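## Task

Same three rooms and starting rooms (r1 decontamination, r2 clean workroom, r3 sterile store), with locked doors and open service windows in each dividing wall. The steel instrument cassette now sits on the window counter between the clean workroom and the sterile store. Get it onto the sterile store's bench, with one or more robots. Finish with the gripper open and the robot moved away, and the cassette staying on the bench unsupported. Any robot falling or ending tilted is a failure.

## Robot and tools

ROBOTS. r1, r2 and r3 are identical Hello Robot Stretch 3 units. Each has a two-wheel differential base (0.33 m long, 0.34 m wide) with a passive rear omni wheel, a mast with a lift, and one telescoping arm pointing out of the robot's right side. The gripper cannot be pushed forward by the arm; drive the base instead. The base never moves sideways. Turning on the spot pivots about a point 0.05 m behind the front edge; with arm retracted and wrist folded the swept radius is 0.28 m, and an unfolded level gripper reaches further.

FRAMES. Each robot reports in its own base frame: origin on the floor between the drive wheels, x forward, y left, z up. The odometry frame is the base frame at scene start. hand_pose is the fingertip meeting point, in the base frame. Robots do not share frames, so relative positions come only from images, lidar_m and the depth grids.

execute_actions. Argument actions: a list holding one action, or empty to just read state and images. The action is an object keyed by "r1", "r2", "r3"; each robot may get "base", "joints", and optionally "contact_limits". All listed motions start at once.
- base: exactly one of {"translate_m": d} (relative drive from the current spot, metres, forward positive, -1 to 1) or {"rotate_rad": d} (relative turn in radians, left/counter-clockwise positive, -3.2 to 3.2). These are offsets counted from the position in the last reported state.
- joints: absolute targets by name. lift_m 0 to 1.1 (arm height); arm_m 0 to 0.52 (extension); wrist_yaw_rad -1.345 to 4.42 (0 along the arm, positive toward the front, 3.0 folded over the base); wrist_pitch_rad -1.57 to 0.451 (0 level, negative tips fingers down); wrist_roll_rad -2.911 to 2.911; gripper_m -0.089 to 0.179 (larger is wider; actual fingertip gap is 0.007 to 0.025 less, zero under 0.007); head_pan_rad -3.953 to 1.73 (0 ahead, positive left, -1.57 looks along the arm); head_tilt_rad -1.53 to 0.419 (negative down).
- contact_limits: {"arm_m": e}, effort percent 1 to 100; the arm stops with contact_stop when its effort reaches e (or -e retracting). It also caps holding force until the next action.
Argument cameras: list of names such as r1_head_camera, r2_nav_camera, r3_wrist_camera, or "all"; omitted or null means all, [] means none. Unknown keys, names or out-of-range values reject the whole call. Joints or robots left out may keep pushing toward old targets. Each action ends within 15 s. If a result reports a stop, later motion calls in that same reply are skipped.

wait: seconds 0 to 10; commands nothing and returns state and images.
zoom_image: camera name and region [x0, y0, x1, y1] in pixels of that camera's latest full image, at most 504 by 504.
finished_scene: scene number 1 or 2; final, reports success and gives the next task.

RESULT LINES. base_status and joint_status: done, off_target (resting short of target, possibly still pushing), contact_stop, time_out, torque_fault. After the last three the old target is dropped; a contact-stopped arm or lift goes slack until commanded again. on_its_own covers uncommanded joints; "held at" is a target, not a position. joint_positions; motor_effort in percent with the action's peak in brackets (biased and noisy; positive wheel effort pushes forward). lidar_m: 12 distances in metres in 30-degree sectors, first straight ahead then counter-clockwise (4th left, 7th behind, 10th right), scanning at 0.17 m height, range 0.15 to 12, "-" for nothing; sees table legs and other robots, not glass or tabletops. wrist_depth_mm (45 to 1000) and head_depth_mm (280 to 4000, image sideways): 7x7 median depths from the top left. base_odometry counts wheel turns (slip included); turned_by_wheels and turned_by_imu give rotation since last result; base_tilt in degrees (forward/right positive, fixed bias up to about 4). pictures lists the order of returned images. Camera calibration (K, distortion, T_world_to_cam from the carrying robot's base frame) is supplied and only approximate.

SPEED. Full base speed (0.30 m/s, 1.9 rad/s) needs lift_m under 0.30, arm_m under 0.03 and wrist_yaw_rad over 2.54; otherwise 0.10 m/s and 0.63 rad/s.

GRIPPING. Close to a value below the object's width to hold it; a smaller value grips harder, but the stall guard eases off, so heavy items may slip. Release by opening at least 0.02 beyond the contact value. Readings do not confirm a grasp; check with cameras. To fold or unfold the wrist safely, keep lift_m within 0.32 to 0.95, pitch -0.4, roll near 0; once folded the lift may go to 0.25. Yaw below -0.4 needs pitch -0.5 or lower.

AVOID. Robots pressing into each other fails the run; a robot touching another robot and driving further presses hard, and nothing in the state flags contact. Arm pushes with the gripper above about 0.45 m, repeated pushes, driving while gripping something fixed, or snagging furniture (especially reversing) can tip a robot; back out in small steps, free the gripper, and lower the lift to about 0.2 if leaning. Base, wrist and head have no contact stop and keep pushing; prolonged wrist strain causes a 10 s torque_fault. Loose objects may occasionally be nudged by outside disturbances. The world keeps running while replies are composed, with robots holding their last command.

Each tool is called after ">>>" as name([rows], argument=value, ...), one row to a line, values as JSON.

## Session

>>> execute_actions(actions=[], cameras=["r1_nav_camera","r2_nav_camera","r3_nav_camera"])

Scene clock: 0.00 s.
r1.base_odometry: x=+0.000 y=+0.000 heading=+0.000 (m, m, rad; r1's odometry frame)
r1.turned_by_wheels: +0.000 (rad since the last result)
r1.turned_by_imu: +0.000 (rad since the last result)
r1.base_tilt: forward=+0.4 right=-0.5 (deg)
r1.lidar_m: 2.01 3.90 0.81 1.19 1.22 1.23 0.99 0.90 0.91 1.12 1.60 1.60
r1.head_depth_mm: 1864 1859 1846 1849 1835 1847 1854 / 2007 2050 1852 - 2139 2030 2022 / 2197 2288 2072 - 2401 2269 2208 / 1910 2614 2384 2680 2608 2544 2266 / 2030 2983 2986 2971 2946 2929 2294 / 2246 3291 3508 3536 3454 3253 2270 / 2272 3648 3984 3961 - 3276 2275
r1.base_status: not commanded
r1.joint_positions: lift_m=+0.405 arm_m=+0.001 wrist_yaw_rad=+2.882 wrist_pitch_rad=-0.511 wrist_roll_rad=+0.009 gripper_m=+0.037 head_pan_rad=+0.004 head_tilt_rad=-0.014
r1.joint_status: not commanded
r1.motor_effort: left_wheel=+1 right_wheel=+0 lift_m=+31 arm_m=-1 wrist_yaw_rad=+0 wrist_pitch_rad=+5 wrist_roll_rad=+0 gripper_m=+0 head_pan_rad=+0 head_tilt_rad=+1 (%)
r1.hand_pose: x=+0.0332 y=+0.0585 z=+0.3971 quat_wxyz=(+0.267, +0.704, +0.088, +0.652) (m; r1's base frame)
r1.wrist_depth_mm: - - - - - - - / - - - - - - - / 939 - - - - - - / 811 - 849 861 859 889 890 / 690 - 727 712 757 739 745 / 603 596 - 618 649 638 636 / 528 536 - 548 533 555 561
r2.base_odometry: x=+0.000 y=+0.000 heading=+0.000 (m, m, rad; r2's odometry frame)
r2.turned_by_wheels: +0.000 (rad since the last result)
r2.turned_by_imu: +0.000 (rad since the last result)
r2.base_tilt: forward=+0.9 right=+0.0 (deg)
r2.lidar_m: 1.45 1.45 1.71 2.19 2.19 1.62 1.43 1.43 1.68 2.59 2.59 1.65
r2.head_depth_mm: 1622 1617 1626 1614 1605 1607 1601 / 1582 1555 1454 1585 1575 1543 1548 / 1532 1507 1414 - - 1484 1505 / 1487 1451 1372 - - 1457 1461 / 1442 1425 1335 - - 1411 1413 / 1404 1385 1302 - - 1378 1377 / 1359 1174 1267 - 3787 1340 1343
r2.base_status: not commanded
r2.joint_positions: lift_m=+0.367 arm_m=+0.000 wrist_yaw_rad=+2.981 wrist_pitch_rad=-0.513 wrist_roll_rad=+0.011 gripper_m=+0.037 head_pan_rad=-0.014 head_tilt_rad=+0.011
r2.joint_status: not commanded
r2.motor_effort: left_wheel=+1 right_wheel=+0 lift_m=+27 arm_m=+0 wrist_yaw_rad=+0 wrist_pitch_rad=+6 wrist_roll_rad=+0 gripper_m=+0 head_pan_rad=+0 head_tilt_rad=+2 (%)
r2.hand_pose: x=+0.0125 y=+0.0638 z=+0.3585 quat_wxyz=(+0.235, +0.700, +0.123, +0.664) (m; r2's base frame)
r2.wrist_depth_mm: - - - - - - - / - - - - - - - / - 983 978 990 951 943 920 / 792 809 798 791 755 764 745 / 669 666 - 651 669 628 633 / 569 570 - 576 - 557 546 / 498 - - - 488 483 481
r3.base_odometry: x=+0.000 y=+0.000 heading=+0.000 (m, m, rad; r3's odometry frame)
r3.turned_by_wheels: +0.000 (rad since the last result)
r3.turned_by_imu: +0.000 (rad since the last result)
r3.base_tilt: forward=-0.4 right=-0.8 (deg)
r3.lidar_m: 0.93 0.92 1.02 1.08 1.08 1.07 0.74 2.16 2.14 1.73 1.72 1.13
r3.head_depth_mm: 1044 1052 1058 1062 1070 1079 1087 / 1004 1008 1013 1018 1025 1031 1038 / 957 964 971 976 983 991 995 / 924 929 933 940 945 948 957 / 887 892 898 905 908 914 919 / 856 863 865 870 874 878 882 / 825 830 835 840 843 846 854
r3.base_status: not commanded
r3.joint_positions: lift_m=+0.302 arm_m=-0.003 wrist_yaw_rad=+2.892 wrist_pitch_rad=-0.442 wrist_roll_rad=+0.019 gripper_m=+0.037 head_pan_rad=+0.014 head_tilt_rad=-0.002
r3.joint_status: not commanded
r3.motor_effort: left_wheel=+0 right_wheel=-1 lift_m=+19 arm_m=+0 wrist_yaw_rad=+0 wrist_pitch_rad=+4 wrist_roll_rad=+0 gripper_m=-1 head_pan_rad=+0 head_tilt_rad=+2 (%)
r3.hand_pose: x=+0.0334 y=+0.0720 z=+0.3090 quat_wxyz=(+0.241, +0.710, +0.066, +0.659) (m; r3's base frame)
r3.wrist_depth_mm: - - - - - 909 742 / - - - - - 978 788 / 807 878 861 878 894 898 792 / 681 - 720 707 705 736 740 / 577 - 600 597 608 618 621 / 499 505 - 512 522 522 531 / - - - 461 449 455 460
pictures: r1_nav_camera (sideways: a quarter turn counterclockwise sets it upright), r2_nav_camera (sideways: a quarter turn counterclockwise sets it upright), r3_nav_camera (sideways: a quarter turn counterclockwise sets it upright)
camera_calibration (this result's frames):
r1_nav_camera: T_world_to_cam=[[-0.0253232, -0.0080255, 0.999647, -1.26001], [-0.0292585, -0.999533, -0.00876576, 0.0675019], [0.999251, -0.0294702, 0.0250765, -0.0813588], [0, 0, 0, 1]] pos_world=[0.0513655, 0.0549606, 1.2622]
r2_nav_camera: T_world_to_cam=[[-0.0643659, -0.0346823, 0.997324, -1.25021], [-0.0213388, -0.99912, -0.0361219, 0.0984578], [0.997698, -0.0236067, 0.0635692, -0.127801], [0, 0, 0, 1]] pos_world=[0.0491374, 0.0519941, 1.25854]
r3_nav_camera: T_world_to_cam=[[0.00426842, 0.00778696, 0.999961, -1.26018], [0.0128358, -0.999888, 0.0077316, 0.0418361], [0.999909, 0.0128023, -0.00436789, -0.0426506], [0, 0, 0, 1]] pos_world=[0.0474887, 0.0521904, 1.25962]
Images, in order (width x height): r1_nav_camera 672x504, r2_nav_camera 672x504, r3_nav_camera 672x504.

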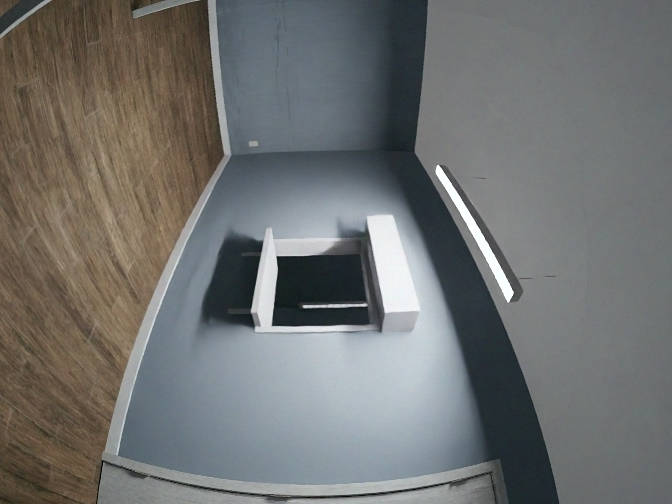

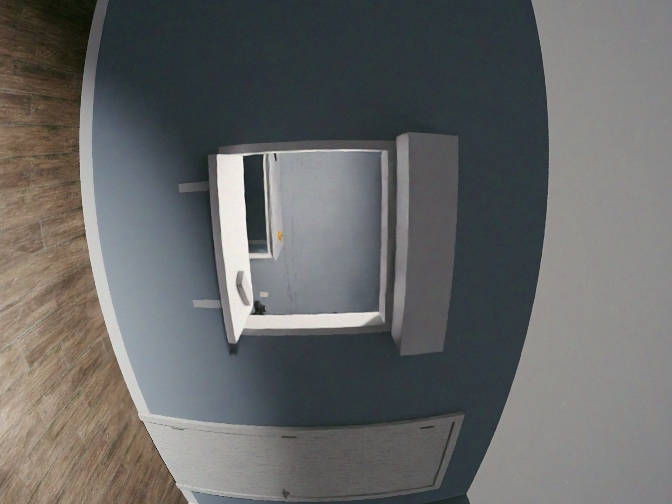

